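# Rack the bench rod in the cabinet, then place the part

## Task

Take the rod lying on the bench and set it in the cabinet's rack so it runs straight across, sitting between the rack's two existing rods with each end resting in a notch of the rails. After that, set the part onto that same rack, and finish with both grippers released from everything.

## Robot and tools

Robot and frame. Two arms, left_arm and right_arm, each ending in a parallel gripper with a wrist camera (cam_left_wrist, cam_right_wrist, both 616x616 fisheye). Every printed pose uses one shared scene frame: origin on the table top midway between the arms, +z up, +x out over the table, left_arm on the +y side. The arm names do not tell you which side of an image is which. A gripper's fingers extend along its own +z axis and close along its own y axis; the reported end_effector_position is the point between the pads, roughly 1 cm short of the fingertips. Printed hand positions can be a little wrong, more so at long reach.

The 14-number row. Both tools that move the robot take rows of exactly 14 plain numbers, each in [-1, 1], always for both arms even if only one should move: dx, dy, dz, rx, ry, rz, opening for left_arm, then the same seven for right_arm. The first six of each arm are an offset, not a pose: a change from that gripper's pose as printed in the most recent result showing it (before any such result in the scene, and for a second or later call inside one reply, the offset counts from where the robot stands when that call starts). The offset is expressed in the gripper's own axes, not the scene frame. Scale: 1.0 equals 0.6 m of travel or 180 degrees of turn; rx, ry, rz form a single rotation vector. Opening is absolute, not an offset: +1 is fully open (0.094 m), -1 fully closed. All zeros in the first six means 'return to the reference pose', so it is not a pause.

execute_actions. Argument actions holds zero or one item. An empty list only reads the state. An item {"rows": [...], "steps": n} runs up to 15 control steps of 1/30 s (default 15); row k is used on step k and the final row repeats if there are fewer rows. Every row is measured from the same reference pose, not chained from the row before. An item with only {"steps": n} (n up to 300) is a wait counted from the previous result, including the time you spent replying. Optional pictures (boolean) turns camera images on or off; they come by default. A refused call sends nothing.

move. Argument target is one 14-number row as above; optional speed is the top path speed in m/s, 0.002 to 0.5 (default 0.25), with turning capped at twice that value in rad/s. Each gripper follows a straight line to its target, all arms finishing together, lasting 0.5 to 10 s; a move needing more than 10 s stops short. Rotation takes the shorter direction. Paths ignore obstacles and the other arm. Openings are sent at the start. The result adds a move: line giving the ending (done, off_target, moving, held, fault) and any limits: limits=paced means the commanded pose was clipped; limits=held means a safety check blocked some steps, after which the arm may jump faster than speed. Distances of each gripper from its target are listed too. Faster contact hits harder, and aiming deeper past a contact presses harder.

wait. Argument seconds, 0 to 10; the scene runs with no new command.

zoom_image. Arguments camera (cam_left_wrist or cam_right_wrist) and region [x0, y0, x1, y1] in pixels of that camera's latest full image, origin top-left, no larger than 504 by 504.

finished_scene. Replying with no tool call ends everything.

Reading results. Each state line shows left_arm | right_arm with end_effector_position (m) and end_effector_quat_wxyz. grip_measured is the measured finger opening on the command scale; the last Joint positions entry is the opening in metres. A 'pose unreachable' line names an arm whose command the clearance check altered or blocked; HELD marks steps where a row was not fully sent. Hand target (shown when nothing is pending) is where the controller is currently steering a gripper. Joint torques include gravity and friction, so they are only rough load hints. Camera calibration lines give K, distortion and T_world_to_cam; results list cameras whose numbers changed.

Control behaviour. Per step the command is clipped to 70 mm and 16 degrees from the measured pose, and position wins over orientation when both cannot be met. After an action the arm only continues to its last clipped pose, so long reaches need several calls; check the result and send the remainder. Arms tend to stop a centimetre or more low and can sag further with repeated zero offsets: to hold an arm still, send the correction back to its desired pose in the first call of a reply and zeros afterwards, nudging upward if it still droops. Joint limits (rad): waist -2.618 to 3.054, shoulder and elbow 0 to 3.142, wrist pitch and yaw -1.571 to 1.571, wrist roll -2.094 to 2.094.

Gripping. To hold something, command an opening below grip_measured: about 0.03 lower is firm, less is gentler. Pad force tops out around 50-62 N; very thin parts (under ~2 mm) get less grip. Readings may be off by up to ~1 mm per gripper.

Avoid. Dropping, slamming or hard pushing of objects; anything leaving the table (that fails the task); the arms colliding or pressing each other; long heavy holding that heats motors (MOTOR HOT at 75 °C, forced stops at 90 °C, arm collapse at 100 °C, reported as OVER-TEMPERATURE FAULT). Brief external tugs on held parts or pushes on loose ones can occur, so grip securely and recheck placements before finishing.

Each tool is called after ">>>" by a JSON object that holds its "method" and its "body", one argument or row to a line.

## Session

>>> {"method": "execute_actions", "body": {
  "actions": []
}}

Scene clock: 0.00 s of 5400.00 s.
left_arm: end_effector_position=(+0.4106, -0.0025, +0.1543) grip_measured=+1.000 end_effector_quat_wxyz=(+0.496, -0.294, +0.808, +0.119) | right_arm: end_effector_position=(+0.5405, -0.4563, +0.2655) grip_measured=+1.000 end_effector_quat_wxyz=(+0.403, -0.307, +0.668, -0.545)
Joint positions: left_arm=[-0.927  2.421  2.249 -1.408 -1.071 -1.694  0.094] | right_arm=[-0.48   1.838  1.244  0.512  0.185 -1.349  0.094]
Joint velocities: left_arm=[-0.012  0.002  0.002  0.007 -0.168  0.022  0.   ] | right_arm=[ 0.002 -0.022 -0.002 -0.095  0.022 -0.125  0.   ]
Joint torques (N m, as the arm reports them, + toward a larger angle): no reading
Motor temperatures (°C, as the motors report them): left_arm=[26 39 31 29 26 25] | right_arm=[26 28 30 38 27 25]
Hand target (left_arm): +0.412, -0.002, +0.166; +0.506, -0.297, +0.802, +0.113
Hand target (right_arm): +0.540, -0.456, +0.270; +0.407, -0.304, +0.668, -0.544
camera_calibration (this result's frames):
cam_left_wrist: T_world_to_cam=[[0.538328, -0.826716, -0.163536, -0.186759], [-0.826704, -0.480378, -0.292912, 0.398075], [0.163596, 0.292878, -0.94205, 0.171564], [0, 0, 0, 1]] pos_world=[0.40156, -0.0134174, 0.247681]
cam_right_wrist: T_world_to_cam=[[0.0499189, -0.197993, 0.978931, -0.377533], [-0.896641, -0.440626, -0.0433958, 0.33382], [0.439935, -0.875584, -0.199524, -0.483226], [0, 0, 0, 1]] pos_world=[0.530751, -0.350764, 0.28765]

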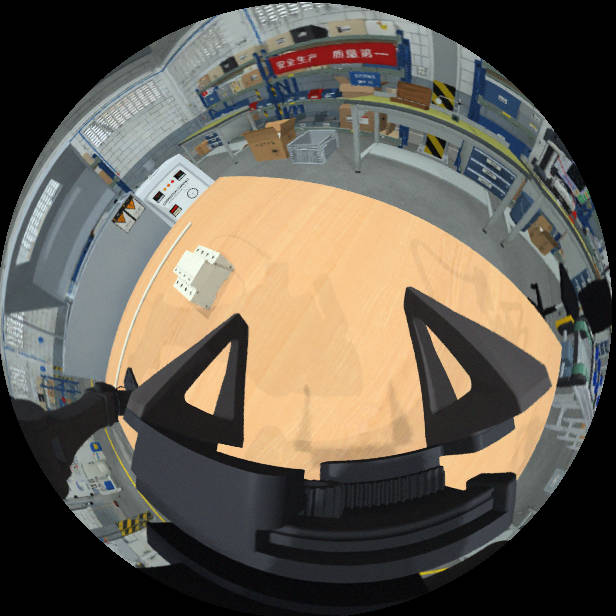

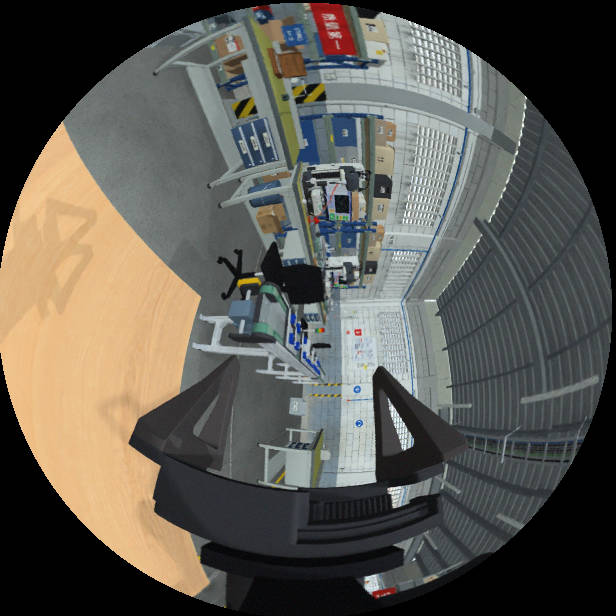

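>>> {"method": "move", "body": {
  "target": [-0.126,0.856,0.156,0.081,0.338,0.200,-0.1, -0.711,0.044,-0.894,-0.405,-0.342,0.306,1],
  "speed": 0.3
}}

Scene clock: 34.97 s of 5400.00 s.
left_arm: end_effector_position=(+0.2065, +0.4784, +0.1344) grip_measured=-0.098 end_effector_quat_wxyz=(+0.009, -0.004, +1.000, +0.013) | right_arm: end_effector_position=(+0.2780, +0.1679, +0.3447) grip_measured=+1.000 end_effector_quat_wxyz=(+0.581, -0.381, +0.634, +0.340)
Joint positions: left_arm=[ 0.816  1.472  1.237 -1.304 -0.007  0.744  0.042] | right_arm=[ 0.786  1.487  1.193  0.199 -0.121 -0.024  0.094]
Joint velocities: left_arm=[-0.007 -0.017 -0.012  0.022  0.007  0.022  0.001] | right_arm=[-0.002 -0.007 -0.007  0.037 -0.051  0.125  0.   ]
Joint torques (N m, as the arm reports them, + toward a larger angle): left_arm=[ 0.47 -3.82  7.63  0.39 -0.03  0.11] | right_arm=[ 0.61 -5.31 11.74  1.69 -0.03  0.19]
Motor temperatures (°C, as the motors report them): left_arm=[26 48 33 28 27 25] | right_arm=[26 35 34 43 27 25]
Hand target (left_arm): +0.207, +0.481, +0.140; +0.010, -0.004, +1.000, +0.014
Hand target (right_arm): +0.276, +0.172, +0.357; +0.586, -0.378, +0.626, +0.350
Off the commanded pose (left_arm): 0.012 m, 2 deg.
Off the commanded pose (right_arm): 0.026 m, 3 deg.
After step 90, 28.03 s passed at rest.
move: off_target (left_arm, right_arm)
camera_calibration (this result's frames):
cam_left_wrist: T_world_to_cam=[[-0.246936, -0.96359, -0.102555, 0.536865], [-0.718219, 0.110947, 0.686915, 0.0176212], [-0.650526, 0.24328, -0.719465, 0.207231], [0, 0, 0, 1]] pos_world=[0.280036, 0.464947, 0.192049]
cam_right_wrist: T_world_to_cam=[[0.905436, -0.419806, 0.0628346, -0.203161], [-0.228848, -0.607436, -0.760691, 0.466553], [0.35751, 0.674377, -0.646066, 0.111281], [0, 0, 0, 1]] pos_world=[0.250936, 0.123068, 0.439563]

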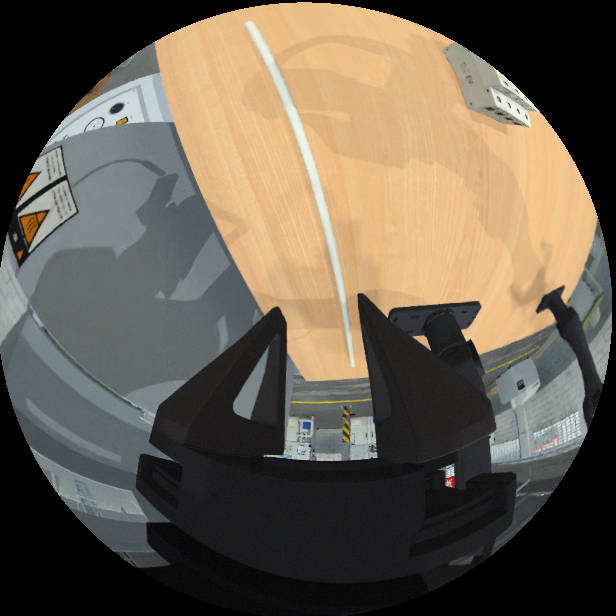

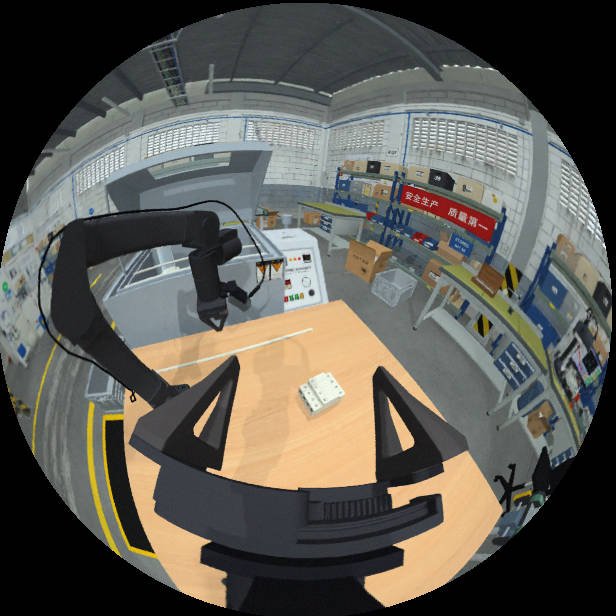

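>>> {"method": "move", "body": {
  "target": [-0.058,-0.010,0.158,0.008,0.006,-0.002,-0.1, -0.02,0,0,0,0,0,1],
  "speed": 0.12
}}

>>> {"method": "move", "body": {
  "target": [0,0,0.055,0,0,0,-0.1, 0,0,0,0,0,0,1],
  "speed": 0.03
}}

Scene clock: 57.83 s of 5400.00 s.
left_arm: end_effector_position=(+0.2374, +0.4771, +0.0418) grip_measured=-0.098 end_effector_quat_wxyz=(-0.006, -0.009, +1.000, -0.001) | right_arm: end_effector_position=(+0.2779, +0.1679, +0.3471) grip_measured=+1.000 end_effector_quat_wxyz=(+0.577, -0.383, +0.637, +0.339)
Joint positions: left_arm=[ 0.737  1.662  1.052 -0.971 -0.007  0.655  0.042] | right_arm=[ 0.786  1.487  1.212  0.17  -0.121 -0.023  0.094]
Joint velocities: left_arm=[ 0.002 -0.012 -0.017 -0.037 -0.022 -0.037 -0.001] | right_arm=[-0.002 -0.007 -0.007  0.007 -0.081  0.095  0.   ]
Joint torques (N m, as the arm reports them, + toward a larger angle): left_arm=[-0.76 -5.31  4.52  0.61  0.03 -0.04] | right_arm=[ 0.27 -5.67 11.75  1.61  0.02 -0.01]
Motor temperatures (°C, as the motors report them): left_arm=[26 42 34 28 26 25] | right_arm=[26 33 37 43 27 25]
Hand target (left_arm): +0.242, +0.476, +0.040; -0.000, -0.008, +1.000, -0.000
Hand target (right_arm): +0.278, +0.169, +0.357; +0.581, -0.381, +0.633, +0.340
Off the commanded pose (left_arm): 0.006 m, 1 deg.
Off the commanded pose (right_arm): 0.010 m, 1 deg.
After step 90, 18.47 s passed at rest.
move: done
camera_calibration (this result's frames):
cam_left_wrist: T_world_to_cam=[[-0.241109, -0.968136, -0.0676649, 0.533073], [-0.697489, 0.124382, 0.705718, 0.0914009], [-0.674815, 0.21735, -0.705254, 0.178545], [0, 0, 0, 1]] pos_world=[0.312764, 0.465912, 0.0974864]
cam_right_wrist: T_world_to_cam=[[0.905801, -0.4194, 0.0602382, -0.202572], [-0.23377, -0.613255, -0.7545, 0.468527], [0.353379, 0.669345, -0.65353, 0.117419], [0, 0, 0, 1]] pos_world=[0.251524, 0.123774, 0.442443]

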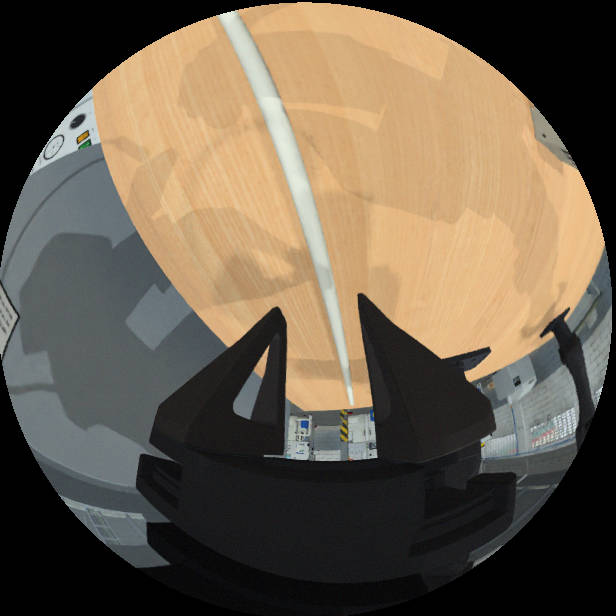

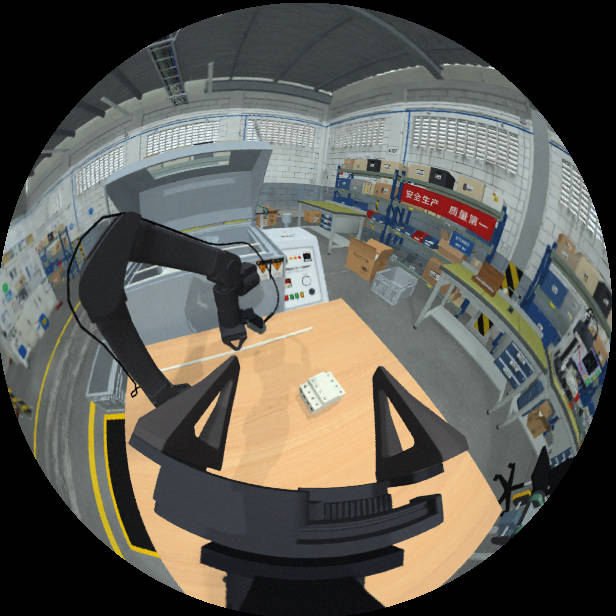

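Scene clock: 59.20 s of 5400.00 s.
left_arm: end_effector_position=(+0.2363, +0.4763, +0.0142) grip_measured=-0.098 end_effector_quat_wxyz=(-0.008, -0.009, +1.000, -0.001) | right_arm: end_effector_position=(+0.2779, +0.1679, +0.3471) grip_measured=+1.000 end_effector_quat_wxyz=(+0.577, -0.383, +0.637, +0.339)
Joint positions: left_arm=[ 0.737  1.706  0.981 -0.86  -0.007  0.655  0.042] | right_arm=[ 0.786  1.487  1.212  0.17  -0.121 -0.023  0.094]
Joint velocities: left_arm=[-0.017 -0.017 -0.002 -0.007  0.037  0.022 -0.001] | right_arm=[-0.012 -0.017 -0.002 -0.051  0.081  0.037  0.   ]
Joint torques (N m, as the arm reports them, + toward a larger angle): left_arm=[ 0.14 -4.87  3.78  0.65 -0.04  0.03] | right_arm=[-0.08 -5.79  9.08  1.68 -0.04  0.01]
Motor temperatures (°C, as the motors report them): left_arm=[26 42 34 28 26 25] | right_arm=[26 33 36 43 27 25]
Hand target (left_arm): +0.237, +0.477, +0.009; -0.006, -0.009, +1.000, -0.001
Hand target (right_arm): +0.278, +0.168, +0.347; +0.577, -0.383, +0.637, +0.339
Off the commanded pose (left_arm): 0.006 m, 0 deg.
Off the commanded pose (right_arm): 0.000 m, 0 deg.
move: done
camera_calibration (this result's frames):
cam_left_wrist: T_world_to_cam=[[-0.241288, -0.968242, -0.0654803, 0.530269], [-0.695634, 0.125517, 0.707346, 0.10918], [-0.676663, 0.216225, -0.703828, 0.159518], [0, 0, 0, 1]] pos_world=[0.311837, 0.465233, 0.0697675]
cam_right_wrist: T_world_to_cam=[[0.905801, -0.4194, 0.0602382, -0.202572], [-0.23377, -0.613255, -0.7545, 0.468527], [0.353379, 0.669345, -0.65353, 0.117419], [0, 0, 0, 1]] pos_world=[0.251524, 0.123774, 0.442443]

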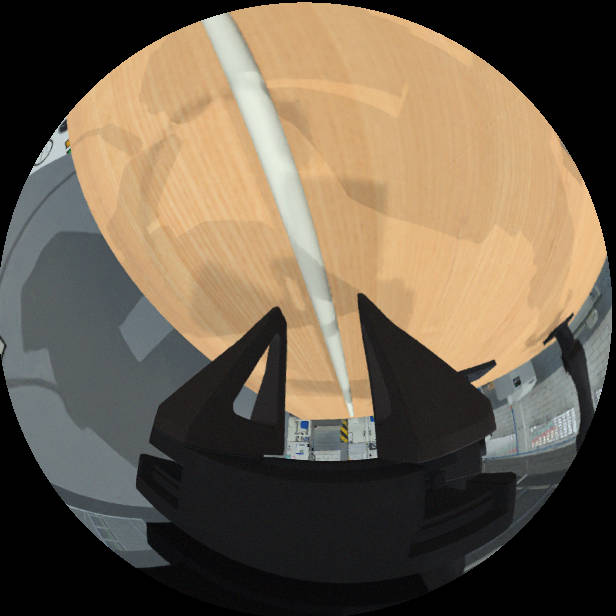

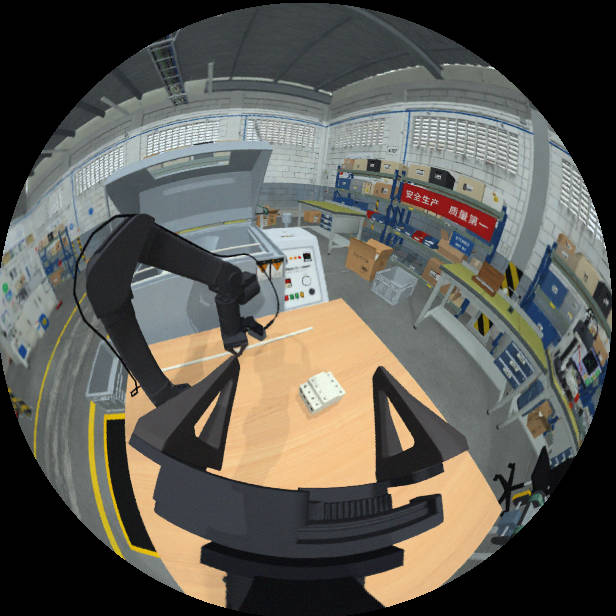

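>>> {"method": "move", "body": {
  "target": [0,0,0.015,0,0,0,-0.1, 0,0,0,0,0,0,1],
  "speed": 0.02
}}

>>> {"method": "move", "body": {
  "target": [0,0,0.005,0,0,0,-0.9, 0,0,0,0,0,0,1],
  "speed": 0.02
}}

>>> {"method": "move", "body": {
  "target": [0.093,0.157,-0.5,-0.197,-0.005,0.004,-0.9, 0,0,0,0,0,0,1],
  "speed": 0.1
}}

Scene clock: 72.67 s of 5400.00 s.
left_arm: end_effector_position=(+0.2374, +0.4772, +0.0139) grip_measured=-0.098 end_effector_quat_wxyz=(-0.005, -0.009, +1.000, +0.001) | right_arm: end_effector_position=(+0.2779, +0.1679, +0.3471) grip_measured=+1.000 end_effector_quat_wxyz=(+0.577, -0.383, +0.637, +0.339)
Joint positions: left_arm=[ 0.737  1.706  0.979 -0.852 -0.007  0.655  0.042] | right_arm=[ 0.786  1.487  1.212  0.17  -0.121 -0.023  0.094]
Joint velocities: left_arm=[-0.007  0.012  0.002  0.051 -0.066 -0.066  0.   ] | right_arm=[-0.012  0.007 -0.007 -0.022 -0.007  0.022  0.   ]
Joint torques (N m, as the arm reports them, + toward a larger angle): left_arm=[-0.02 -4.53  3.08  0.71 -0.06  0.01] | right_arm=[ 0.02 -5.82  9.1   1.73 -0.02  0.02]
Motor temperatures (°C, as the motors report them): left_arm=[26 42 33 27 26 25] | right_arm=[26 33 35 44 27 25]
Hand target (left_arm): +0.236, +0.476, +0.005; -0.008, -0.009, +1.000, -0.002
Hand target (right_arm): +0.278, +0.168, +0.347; +0.577, -0.383, +0.637, +0.339
Off the commanded pose (left_arm): 0.009 m, 0 deg.
Off the commanded pose (right_arm): 0.000 m, 0 deg.
After step 90, 9.77 s passed at rest.
move: done
camera_calibration (this result's frames):
cam_left_wrist: T_world_to_cam=[[-0.240943, -0.967967, -0.070614, 0.531238], [-0.699215, 0.122666, 0.704309, 0.112354], [-0.673086, 0.219073, -0.706373, 0.157658], [0, 0, 0, 1]] pos_world=[0.312675, 0.4659, 0.0697461]
cam_right_wrist: T_world_to_cam=[[0.905801, -0.4194, 0.0602382, -0.202572], [-0.23377, -0.613255, -0.7545, 0.468527], [0.353379, 0.669345, -0.65353, 0.117419], [0, 0, 0, 1]] pos_world=[0.251524, 0.123774, 0.442443]

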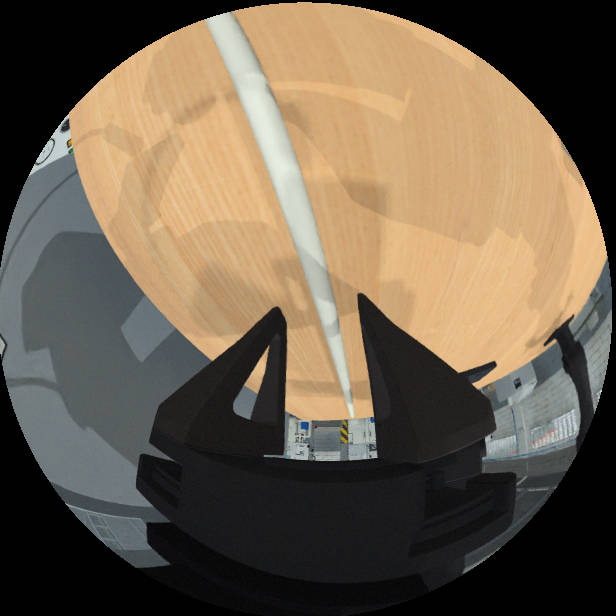

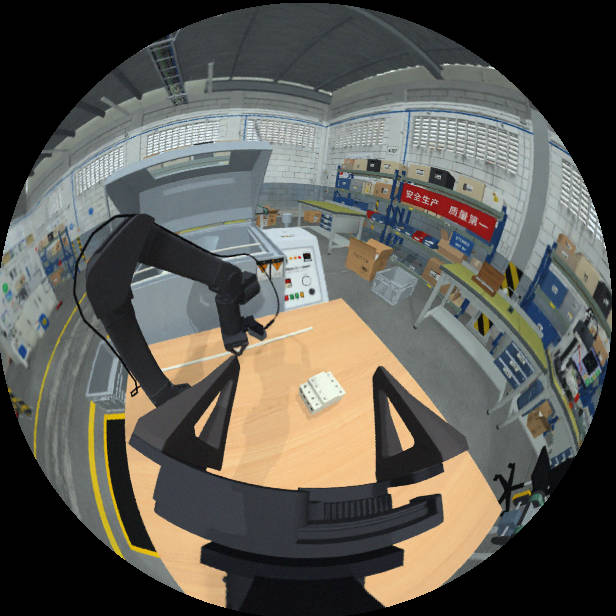

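Scene clock: 73.37 s of 5400.00 s.
left_arm: end_effector_position=(+0.2375, +0.4774, +0.0139) grip_measured=-0.816 end_effector_quat_wxyz=(-0.005, -0.009, +1.000, +0.001) | right_arm: end_effector_position=(+0.2779, +0.1679, +0.3471) grip_measured=+1.000 end_effector_quat_wxyz=(+0.577, -0.383, +0.637, +0.339)
Joint positions: left_arm=[ 0.737  1.706  0.979 -0.851 -0.007  0.655  0.009] | right_arm=[ 0.786  1.487  1.212  0.17  -0.121 -0.023  0.094]
Joint velocities: left_arm=[ 0.002 -0.002  0.007  0.022 -0.066 -0.007  0.   ] | right_arm=[-0.027 -0.017 -0.002 -0.066  0.007  0.051  0.   ]
Joint torques (N m, as the arm reports them, + toward a larger angle): left_arm=[-0.01 -5.28  4.13  0.56 -0.03  0.01] | right_arm=[-0.01 -5.91  9.18  1.72  0.01  0.01]
Motor temperatures (°C, as the motors report them): left_arm=[26 42 33 27 26 25] | right_arm=[26 33 35 44 27 25]
Hand target (left_arm): +0.237, +0.477, +0.011; -0.005, -0.009, +1.000, +0.000
Hand target (right_arm): +0.278, +0.168, +0.347; +0.577, -0.383, +0.637, +0.339
Off the commanded pose (left_arm): 0.003 m, 0 deg.
Off the commanded pose (right_arm): 0.000 m, 0 deg.
move: done
camera_calibration (this result's frames):
cam_left_wrist: T_world_to_cam=[[-0.240551, -0.968003, -0.0714532, 0.531365], [-0.699515, 0.121854, 0.704153, 0.112869], [-0.672915, 0.219367, -0.706444, 0.157511], [0, 0, 0, 1]] pos_world=[0.312765, 0.466057, 0.0697634]
cam_right_wrist: T_world_to_cam=[[0.905801, -0.4194, 0.0602382, -0.202572], [-0.23377, -0.613255, -0.7545, 0.468527], [0.353379, 0.669345, -0.65353, 0.117419], [0, 0, 0, 1]] pos_world=[0.251524, 0.123774, 0.442443]

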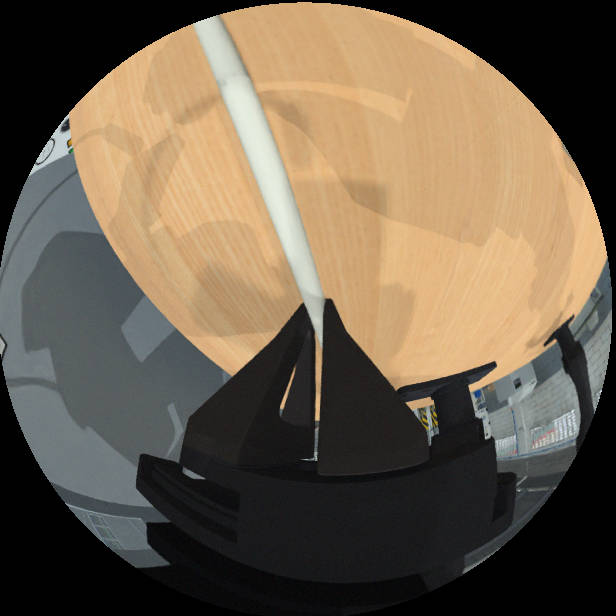

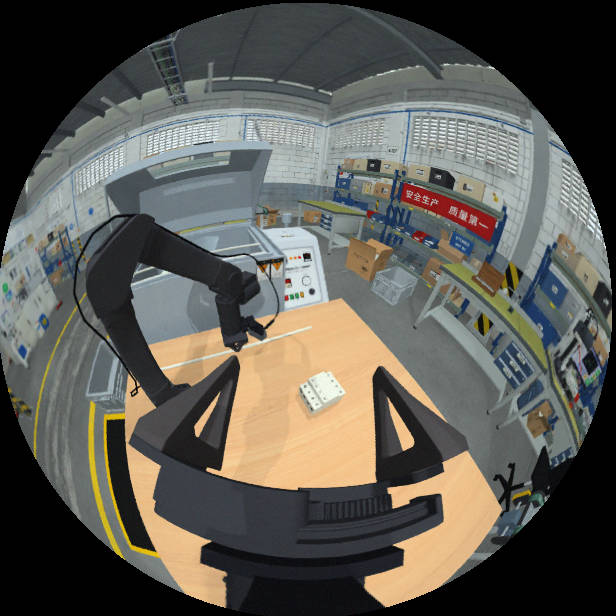

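Scene clock: 77.07 s of 5400.00 s.
left_arm: end_effector_position=(+0.1923, +0.5632, +0.3084) grip_measured=-0.816 end_effector_quat_wxyz=(+0.010, +0.009, +0.954, +0.298) | right_arm: end_effector_position=(+0.2779, +0.1679, +0.3471) grip_measured=+1.000 end_effector_quat_wxyz=(+0.577, -0.383, +0.637, +0.339)
Joint positions: left_arm=[ 0.824  1.443  1.779 -1.444 -0.406  0.875  0.009] | right_arm=[ 0.786  1.487  1.212  0.17  -0.121 -0.023  0.094]
Joint velocities: left_arm=[ 0.012  0.012 -0.002 -0.051 -0.007 -0.037  0.001] | right_arm=[-0.007 -0.012 -0.002  0.007  0.037  0.007  0.   ]
Joint torques (N m, as the arm reports them, + toward a larger angle): left_arm=[ 0.69 -3.38  7.32  1.08 -0.44  0.04] | right_arm=[-0.01 -5.6   9.01  1.72  0.    0.01]
Motor temperatures (°C, as the motors report them): left_arm=[26 42 33 27 26 25] | right_arm=[26 33 35 44 27 25]
Hand target (left_arm): +0.188, +0.567, +0.316; +0.006, +0.003, +0.952, +0.307
Hand target (right_arm): +0.278, +0.168, +0.347; +0.577, -0.383, +0.637, +0.339
Off the commanded pose (left_arm): 0.013 m, 2 deg.
Off the commanded pose (right_arm): 0.000 m, 0 deg.
move: off_target (left_arm)
camera_calibration (this result's frames):
cam_left_wrist: T_world_to_cam=[[-0.26462, -0.74557, -0.611638, 0.670577], [-0.719902, -0.269284, 0.639709, 0.107481], [-0.641652, 0.609599, -0.46548, 0.0162491], [0, 0, 0, 1]] pos_world=[0.26525, 0.519, 0.348957]
cam_right_wrist: T_world_to_cam=[[0.905801, -0.4194, 0.0602382, -0.202572], [-0.23377, -0.613255, -0.7545, 0.468527], [0.353379, 0.669345, -0.65353, 0.117419], [0, 0, 0, 1]] pos_world=[0.251524, 0.123774, 0.442443]

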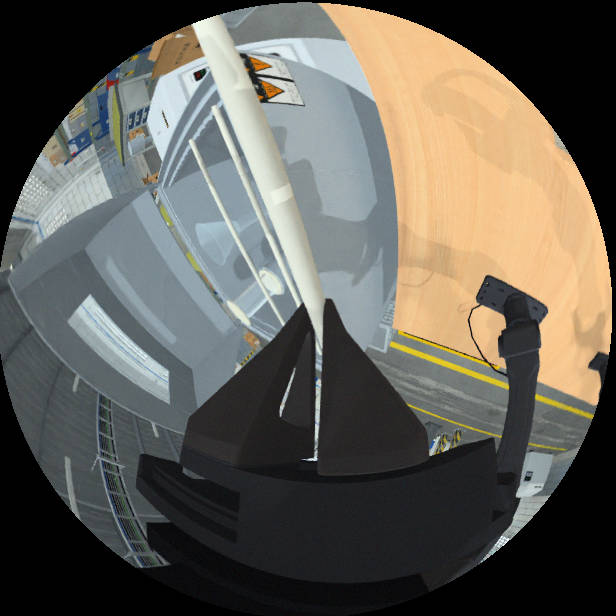

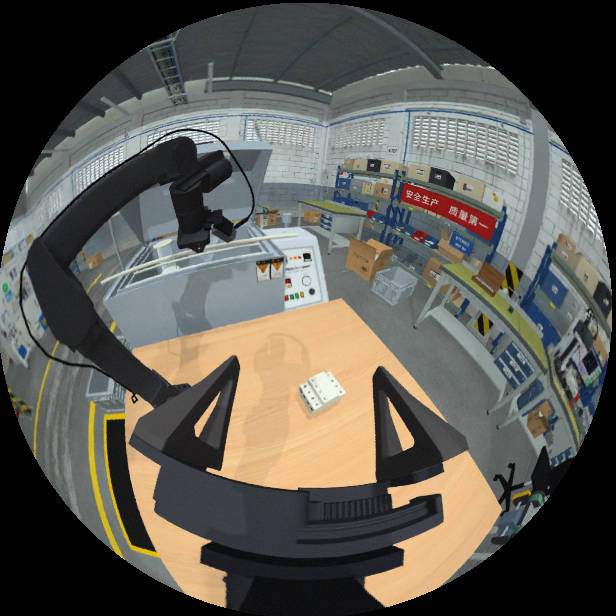

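>>> {"method": "move", "body": {
  "target": [0.072,0.372,0.242,-0.057,0.008,-0.003,-0.9, 0,0,0,0,0,0,1],
  "speed": 0.1
}}

Scene clock: 88.30 s of 5400.00 s.
left_arm: end_effector_position=(+0.1609, +0.8308, +0.3126) grip_measured=-0.816 end_effector_quat_wxyz=(-0.001, +0.004, +0.924, +0.382) | right_arm: end_effector_position=(+0.2779, +0.1679, +0.3471) grip_measured=+1.000 end_effector_quat_wxyz=(+0.577, -0.383, +0.637, +0.339)
Joint positions: left_arm=[ 1.301  2.266  2.758 -1.307 -0.233  1.338  0.009] | right_arm=[ 0.786  1.487  1.212  0.17  -0.121 -0.023  0.094]
Joint velocities: left_arm=[-0.002  0.022  0.076 -0.081  0.037  0.022  0.   ] | right_arm=[-0.002  0.017 -0.007  0.022  0.007 -0.037  0.   ]
Joint torques (N m, as the arm reports them, + toward a larger angle): left_arm=[  0.4  -10.14   7.17   1.46  -0.08   0.05] | right_arm=[-0.03 -5.7   9.31  1.73  0.    0.02]
Motor temperatures (°C, as the motors report them): left_arm=[26 41 34 28 26 25] | right_arm=[26 33 35 44 27 25]
Hand target (left_arm): +0.158, +0.830, +0.320; +0.001, +0.003, +0.921, +0.389
Hand target (right_arm): +0.278, +0.168, +0.347; +0.577, -0.383, +0.637, +0.339
Off the commanded pose (left_arm): 0.007 m, 1 deg.
Off the commanded pose (right_arm): 0.000 m, 0 deg.
After step 90, 4.80 s passed at rest.
move: done
camera_calibration (this result's frames):
cam_left_wrist: T_world_to_cam=[[-0.264504, -0.629999, -0.730163, 0.805305], [-0.703395, -0.391936, 0.592977, 0.268074], [-0.659753, 0.670438, -0.33947, -0.252121], [0, 0, 0, 1]] pos_world=[0.235231, 0.781441, 0.343455]
cam_right_wrist: T_world_to_cam=[[0.905801, -0.4194, 0.0602382, -0.202572], [-0.23377, -0.613255, -0.7545, 0.468527], [0.353379, 0.669345, -0.65353, 0.117419], [0, 0, 0, 1]] pos_world=[0.251524, 0.123774, 0.442443]

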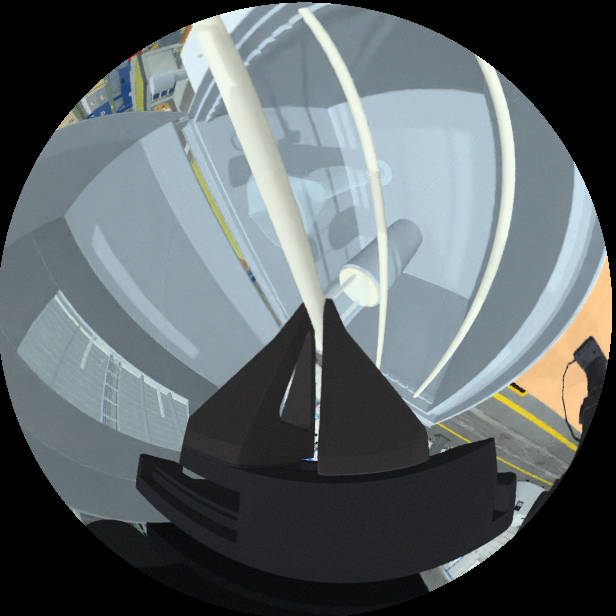

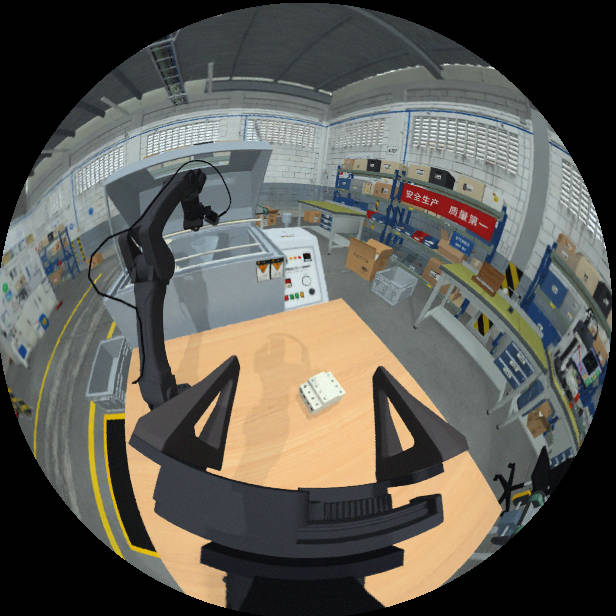

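>>> {"method": "move", "body": {
  "target": [-0.015,-0.132,0.076,0,-0.007,-0.01,-0.9, 0,0,0,0,0,0,1],
  "speed": 0.05
}}

>>> {"method": "zoom_image", "body": {
  "camera": "cam_right_wrist",
  "region": [120, 210, 290, 290]
}}

Scene clock: 110.20 s of 5400.00 s.
left_arm: end_effector_position=(+0.1594, +0.8061, +0.2063) grip_measured=-0.816 end_effector_quat_wxyz=(-0.004, +0.001, +0.935, +0.355) | right_arm: end_effector_position=(+0.2779, +0.1679, +0.3471) grip_measured=+1.000 end_effector_quat_wxyz=(+0.577, -0.383, +0.637, +0.339)
Joint positions: left_arm=[ 1.287  1.931  1.802 -0.748 -0.235  1.31   0.009] | right_arm=[ 0.786  1.487  1.212  0.17  -0.121 -0.023  0.094]
Joint velocities: left_arm=[-0.012 -0.027 -0.012  0.051  0.022 -0.007 -0.   ] | right_arm=[-0.007  0.012  0.007 -0.066  0.007 -0.022  0.   ]
Joint torques (N m, as the arm reports them, + toward a larger angle): left_arm=[ -0.86 -11.24   5.91   1.68  -0.05  -0.2 ] | right_arm=[ 0.07 -5.91  9.15  1.7   0.02  0.02]
Motor temperatures (°C, as the motors report them): left_arm=[26 46 34 30 26 25] | right_arm=[26 33 35 44 27 25]
Hand target (left_arm): +0.167, +0.807, +0.224; +0.015, -0.006, +0.925, +0.381
Hand target (right_arm): +0.278, +0.168, +0.347; +0.577, -0.383, +0.637, +0.339
Off the commanded pose (left_arm): 0.021 m, 4 deg.
Off the commanded pose (right_arm): 0.000 m, 0 deg.
After step 90, 16.87 s passed at rest.
move: off_target (left_arm)
camera_calibration (this result's frames):
cam_left_wrist: T_world_to_cam=[[-0.261137, -0.673149, -0.691865, 0.738112], [-0.698478, -0.362949, 0.616763, 0.291342], [-0.666286, 0.644312, -0.3754, -0.243066], [0, 0, 0, 1]] pos_world=[0.234292, 0.759212, 0.239738]
cam_right_wrist: T_world_to_cam=[[0.905801, -0.4194, 0.0602382, -0.202572], [-0.23377, -0.613255, -0.7545, 0.468527], [0.353379, 0.669345, -0.65353, 0.117419], [0, 0, 0, 1]] pos_world=[0.251524, 0.123774, 0.442443]

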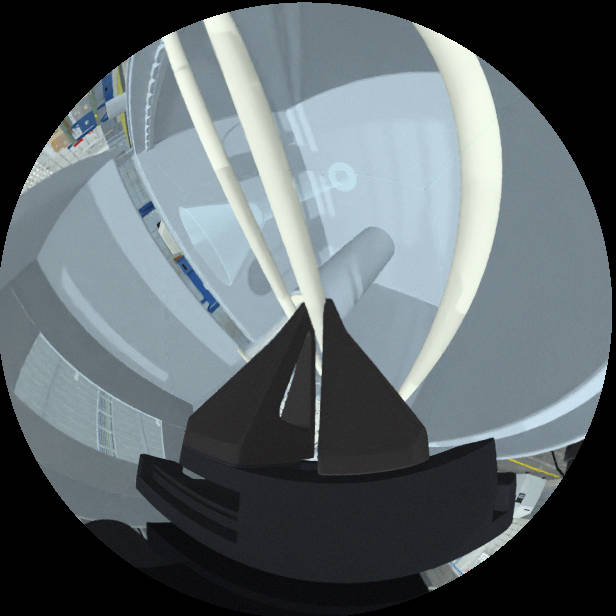

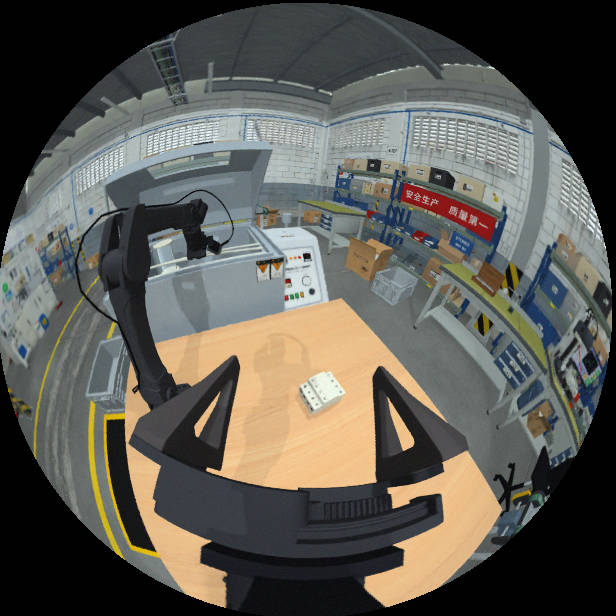

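Region (120, 210, 290, 290) of cam_right_wrist's 616x616 image, scaled by 2.965, with more detail than that image has; it fills the top 237 rows of this view, and the rest is white.

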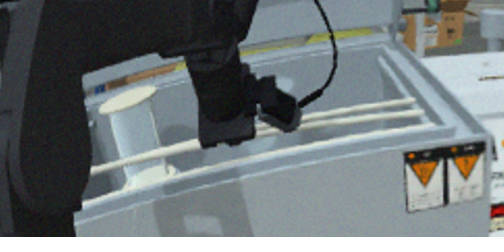

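>>> {"method": "execute_actions", "body": {
  "actions": []
}}

Scene clock: 135.20 s of 5400.00 s.
left_arm: end_effector_position=(+0.1615, +0.8063, +0.2052) grip_measured=-0.816 end_effector_quat_wxyz=(+0.002, -0.003, +0.935, +0.355) | right_arm: end_effector_position=(+0.2779, +0.1679, +0.3471) grip_measured=+1.000 end_effector_quat_wxyz=(+0.577, -0.383, +0.637, +0.339)
Joint positions: left_arm=[ 1.287  1.931  1.797 -0.74  -0.227  1.299  0.009] | right_arm=[ 0.786  1.487  1.212  0.17  -0.121 -0.023  0.094]
Joint velocities: left_arm=[ 0.002 -0.007 -0.007 -0.007 -0.037  0.051 -0.   ] | right_arm=[ 0.012 -0.007  0.002 -0.066  0.037  0.007  0.   ]
Joint torques (N m, as the arm reports them, + toward a larger angle): left_arm=[ -0.78 -11.27   6.24   1.66  -0.14  -0.1 ] | right_arm=[-0.14 -5.72  9.28  1.71 -0.03  0.01]
Motor temperatures (°C, as the motors report them): left_arm=[26 49 34 31 26 25] | right_arm=[26 33 35 45 27 25]
Hand target (left_arm): +0.167, +0.807, +0.224; +0.015, -0.006, +0.925, +0.381
Hand target (right_arm): +0.278, +0.168, +0.347; +0.577, -0.383, +0.637, +0.339
Off the commanded pose (left_arm): 0.021 m, 4 deg.
Off the commanded pose (right_arm): 0.000 m, 0 deg.
Steps of this call (steps 1 to 90: nothing new was sent; then 22.00 s passed at rest). Readings (end_effector_position):
1: left_arm (+0.1595, +0.8061, +0.2063) | right_arm (+0.2779, +0.1679, +0.3471)
2: left_arm (+0.1596, +0.8063, +0.2065) | right_arm (+0.2779, +0.1679, +0.3471)
4: left_arm (+0.1598, +0.8064, +0.2065) | right_arm (+0.2779, +0.1679, +0.3471)
8: left_arm (+0.1604, +0.8065, +0.2058) | right_arm (+0.2779, +0.1679, +0.3471)
90: the state above
camera_calibration (this result's frames):
cam_left_wrist: T_world_to_cam=[[-0.250136, -0.673385, -0.69569, 0.737226], [-0.70641, -0.364455, 0.60676, 0.298063], [-0.662131, 0.643215, -0.384523, -0.240158], [0, 0, 0, 1]] pos_world=[0.235945, 0.759541, 0.239682]
cam_right_wrist: T_world_to_cam=[[0.905801, -0.4194, 0.0602382, -0.202572], [-0.23377, -0.613255, -0.7545, 0.468527], [0.353379, 0.669345, -0.65353, 0.117419], [0, 0, 0, 1]] pos_world=[0.251524, 0.123774, 0.442443]

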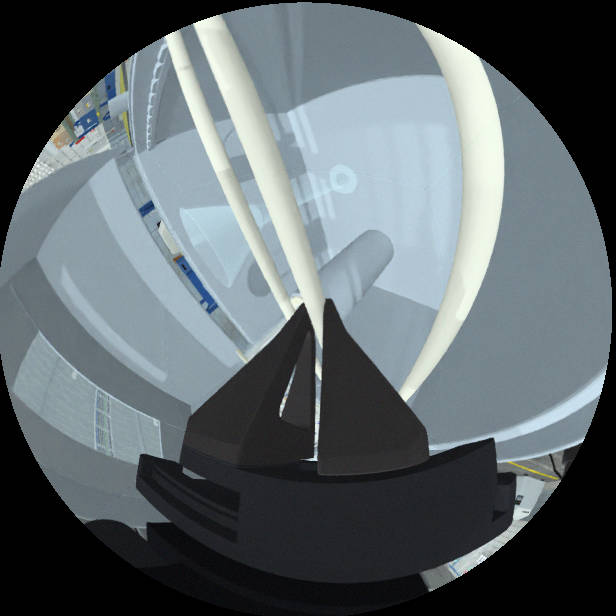

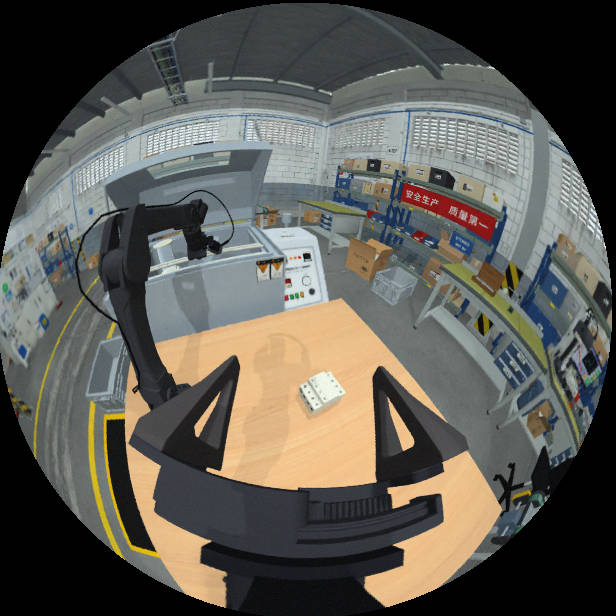

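>>> {"method": "move", "body": {
  "target": [-0.0125,0.0112,-0.010,-0.018,-0.007,-0.009,-0.9, 0,0,0,0,0,0,1],
  "speed": 0.015
}}

>>> {"method": "zoom_image", "body": {
  "camera": "cam_right_wrist",
  "region": [140,200,300,300]
}}

Scene clock: 146.47 s of 5400.00 s.
left_arm: end_effector_position=(+0.1616, +0.8049, +0.1962) grip_measured=-0.816 end_effector_quat_wxyz=(+0.002, -0.006, +0.935, +0.354) | right_arm: end_effector_position=(+0.2779, +0.1679, +0.3471) grip_measured=+1.000 end_effector_quat_wxyz=(+0.577, -0.383, +0.637, +0.339)
Joint positions: left_arm=[ 1.284  1.925  1.755 -0.708 -0.231  1.292  0.009] | right_arm=[ 0.786  1.487  1.212  0.17  -0.121 -0.023  0.094]
Joint velocities: left_arm=[ 0.007 -0.007  0.012 -0.007  0.007  0.11  -0.   ] | right_arm=[-0.002  0.012 -0.002  0.022  0.066 -0.037  0.   ]
Joint torques (N m, as the arm reports them, + toward a larger angle): left_arm=[ -0.81 -11.06   6.02   1.74  -0.11  -0.16] | right_arm=[ 0.12 -5.69  9.14  1.71  0.02  0.05]
Motor temperatures (°C, as the motors report them): left_arm=[26 49 34 32 26 25] | right_arm=[26 34 35 45 27 25]
Hand target (left_arm): +0.169, +0.807, +0.214; +0.018, -0.012, +0.924, +0.381
Hand target (right_arm): +0.278, +0.168, +0.347; +0.577, -0.383, +0.637, +0.339
Off the commanded pose (left_arm): 0.020 m, 4 deg.
Off the commanded pose (right_arm): 0.000 m, 0 deg.
After step 90, 5.80 s passed at rest.
move: off_target (left_arm)
camera_calibration (this result's frames):
cam_left_wrist: T_world_to_cam=[[-0.245483, -0.676634, -0.694193, 0.731648], [-0.704873, -0.367023, 0.606999, 0.304848], [-0.665501, 0.638326, -0.386843, -0.237768], [0, 0, 0, 1]] pos_world=[0.236252, 0.758717, 0.230884]
cam_right_wrist: T_world_to_cam=[[0.905801, -0.4194, 0.0602382, -0.202572], [-0.23377, -0.613255, -0.7545, 0.468527], [0.353379, 0.669345, -0.65353, 0.117419], [0, 0, 0, 1]] pos_world=[0.251524, 0.123774, 0.442443]

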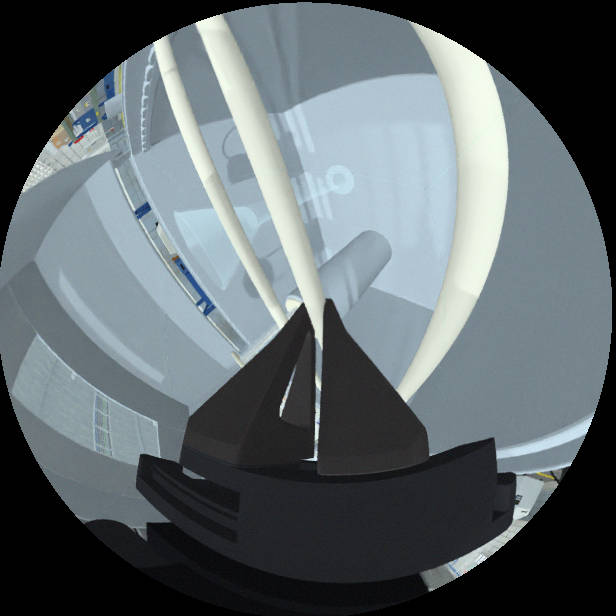

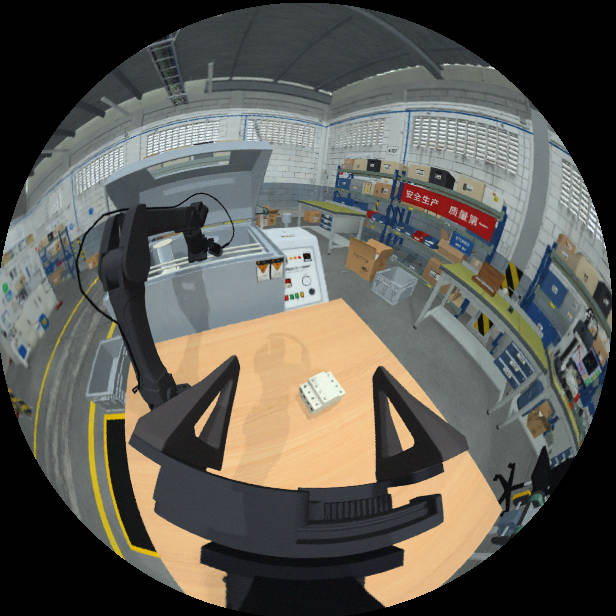

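Region (140, 200, 300, 300) of cam_right_wrist's 616x616 image, scaled by 3.150, with more detail than that image has; it fills the top 315 rows of this view, and the rest is white.

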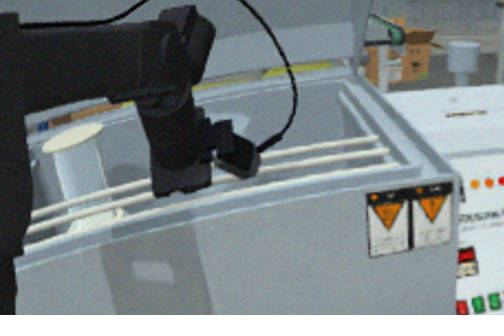

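>>> {"method": "zoom_image", "body": {
  "camera": "cam_right_wrist",
  "region": [220,225,284,265]
}}

Region (220, 225, 284, 265) of cam_right_wrist's 616x616 image, scaled by 7.875, with more detail than that image has; it fills the top 315 rows of this view, and the rest is white.

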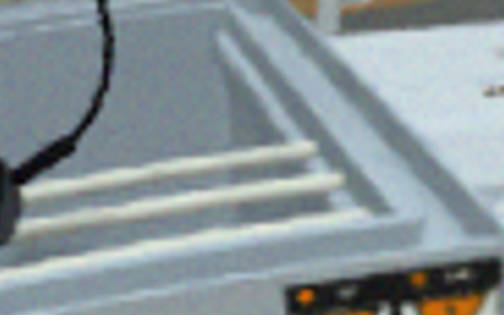

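>>> {"method": "move", "body": {
  "target": [-0.0125,0.0175,-0.015,-0.018,-0.007,-0.009,-0.9, 0,0,0,0,0,0,1],
  "speed": 0.01
}}

Scene clock: 160.27 s of 5400.00 s.
left_arm: end_effector_position=(+0.1615, +0.8048, +0.1958) grip_measured=-0.816 end_effector_quat_wxyz=(+0.001, -0.008, +0.934, +0.357) | right_arm: end_effector_position=(+0.2779, +0.1679, +0.3471) grip_measured=+1.000 end_effector_quat_wxyz=(+0.577, -0.383, +0.637, +0.339)
Joint positions: left_arm=[ 1.282  1.921  1.744 -0.696 -0.237  1.288  0.009] | right_arm=[ 0.786  1.487  1.212  0.17  -0.121 -0.023  0.094]
Joint velocities: left_arm=[-0.022 -0.012 -0.002 -0.007  0.007 -0.037  0.   ] | right_arm=[ 0.022 -0.002  0.002 -0.007  0.037  0.037  0.   ]
Joint torques (N m, as the arm reports them, + toward a larger angle): left_arm=[ -0.82 -10.64   5.71   1.73  -0.09  -0.19] | right_arm=[ 0.09 -5.78  9.14  1.75 -0.03  0.02]
Motor temperatures (°C, as the motors report them): left_arm=[26 49 34 32 26 25] | right_arm=[26 34 35 45 27 25]
Hand target (left_arm): +0.169, +0.806, +0.210; +0.017, -0.014, +0.925, +0.379
Hand target (right_arm): +0.278, +0.168, +0.347; +0.577, -0.383, +0.637, +0.339
Off the commanded pose (left_arm): 0.016 m, 3 deg.
Off the commanded pose (right_arm): 0.000 m, 0 deg.
After step 90, 7.23 s passed at rest.
move: off_target (left_arm)
camera_calibration (this result's frames):
cam_left_wrist: T_world_to_cam=[[-0.242225, -0.673194, -0.698668, 0.728898], [-0.703059, -0.37446, 0.604555, 0.311159], [-0.668606, 0.637643, -0.382592, -0.23772], [0, 0, 0, 1]] pos_world=[0.23638, 0.758787, 0.230195]
cam_right_wrist: T_world_to_cam=[[0.905801, -0.4194, 0.0602382, -0.202572], [-0.23377, -0.613255, -0.7545, 0.468527], [0.353379, 0.669345, -0.65353, 0.117419], [0, 0, 0, 1]] pos_world=[0.251524, 0.123774, 0.442443]

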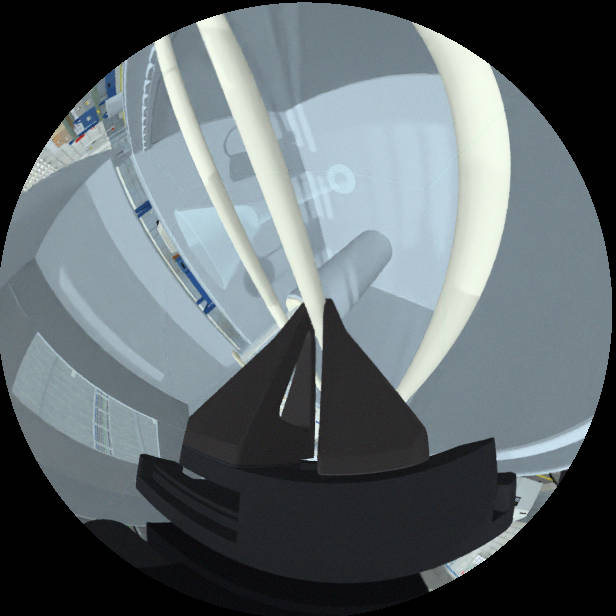

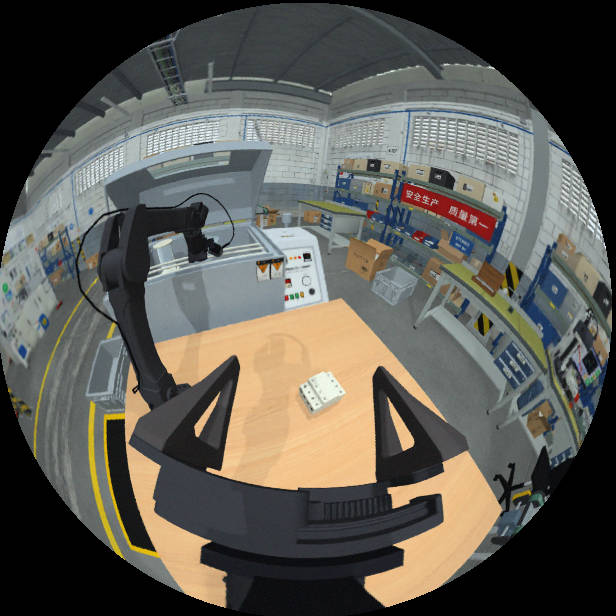

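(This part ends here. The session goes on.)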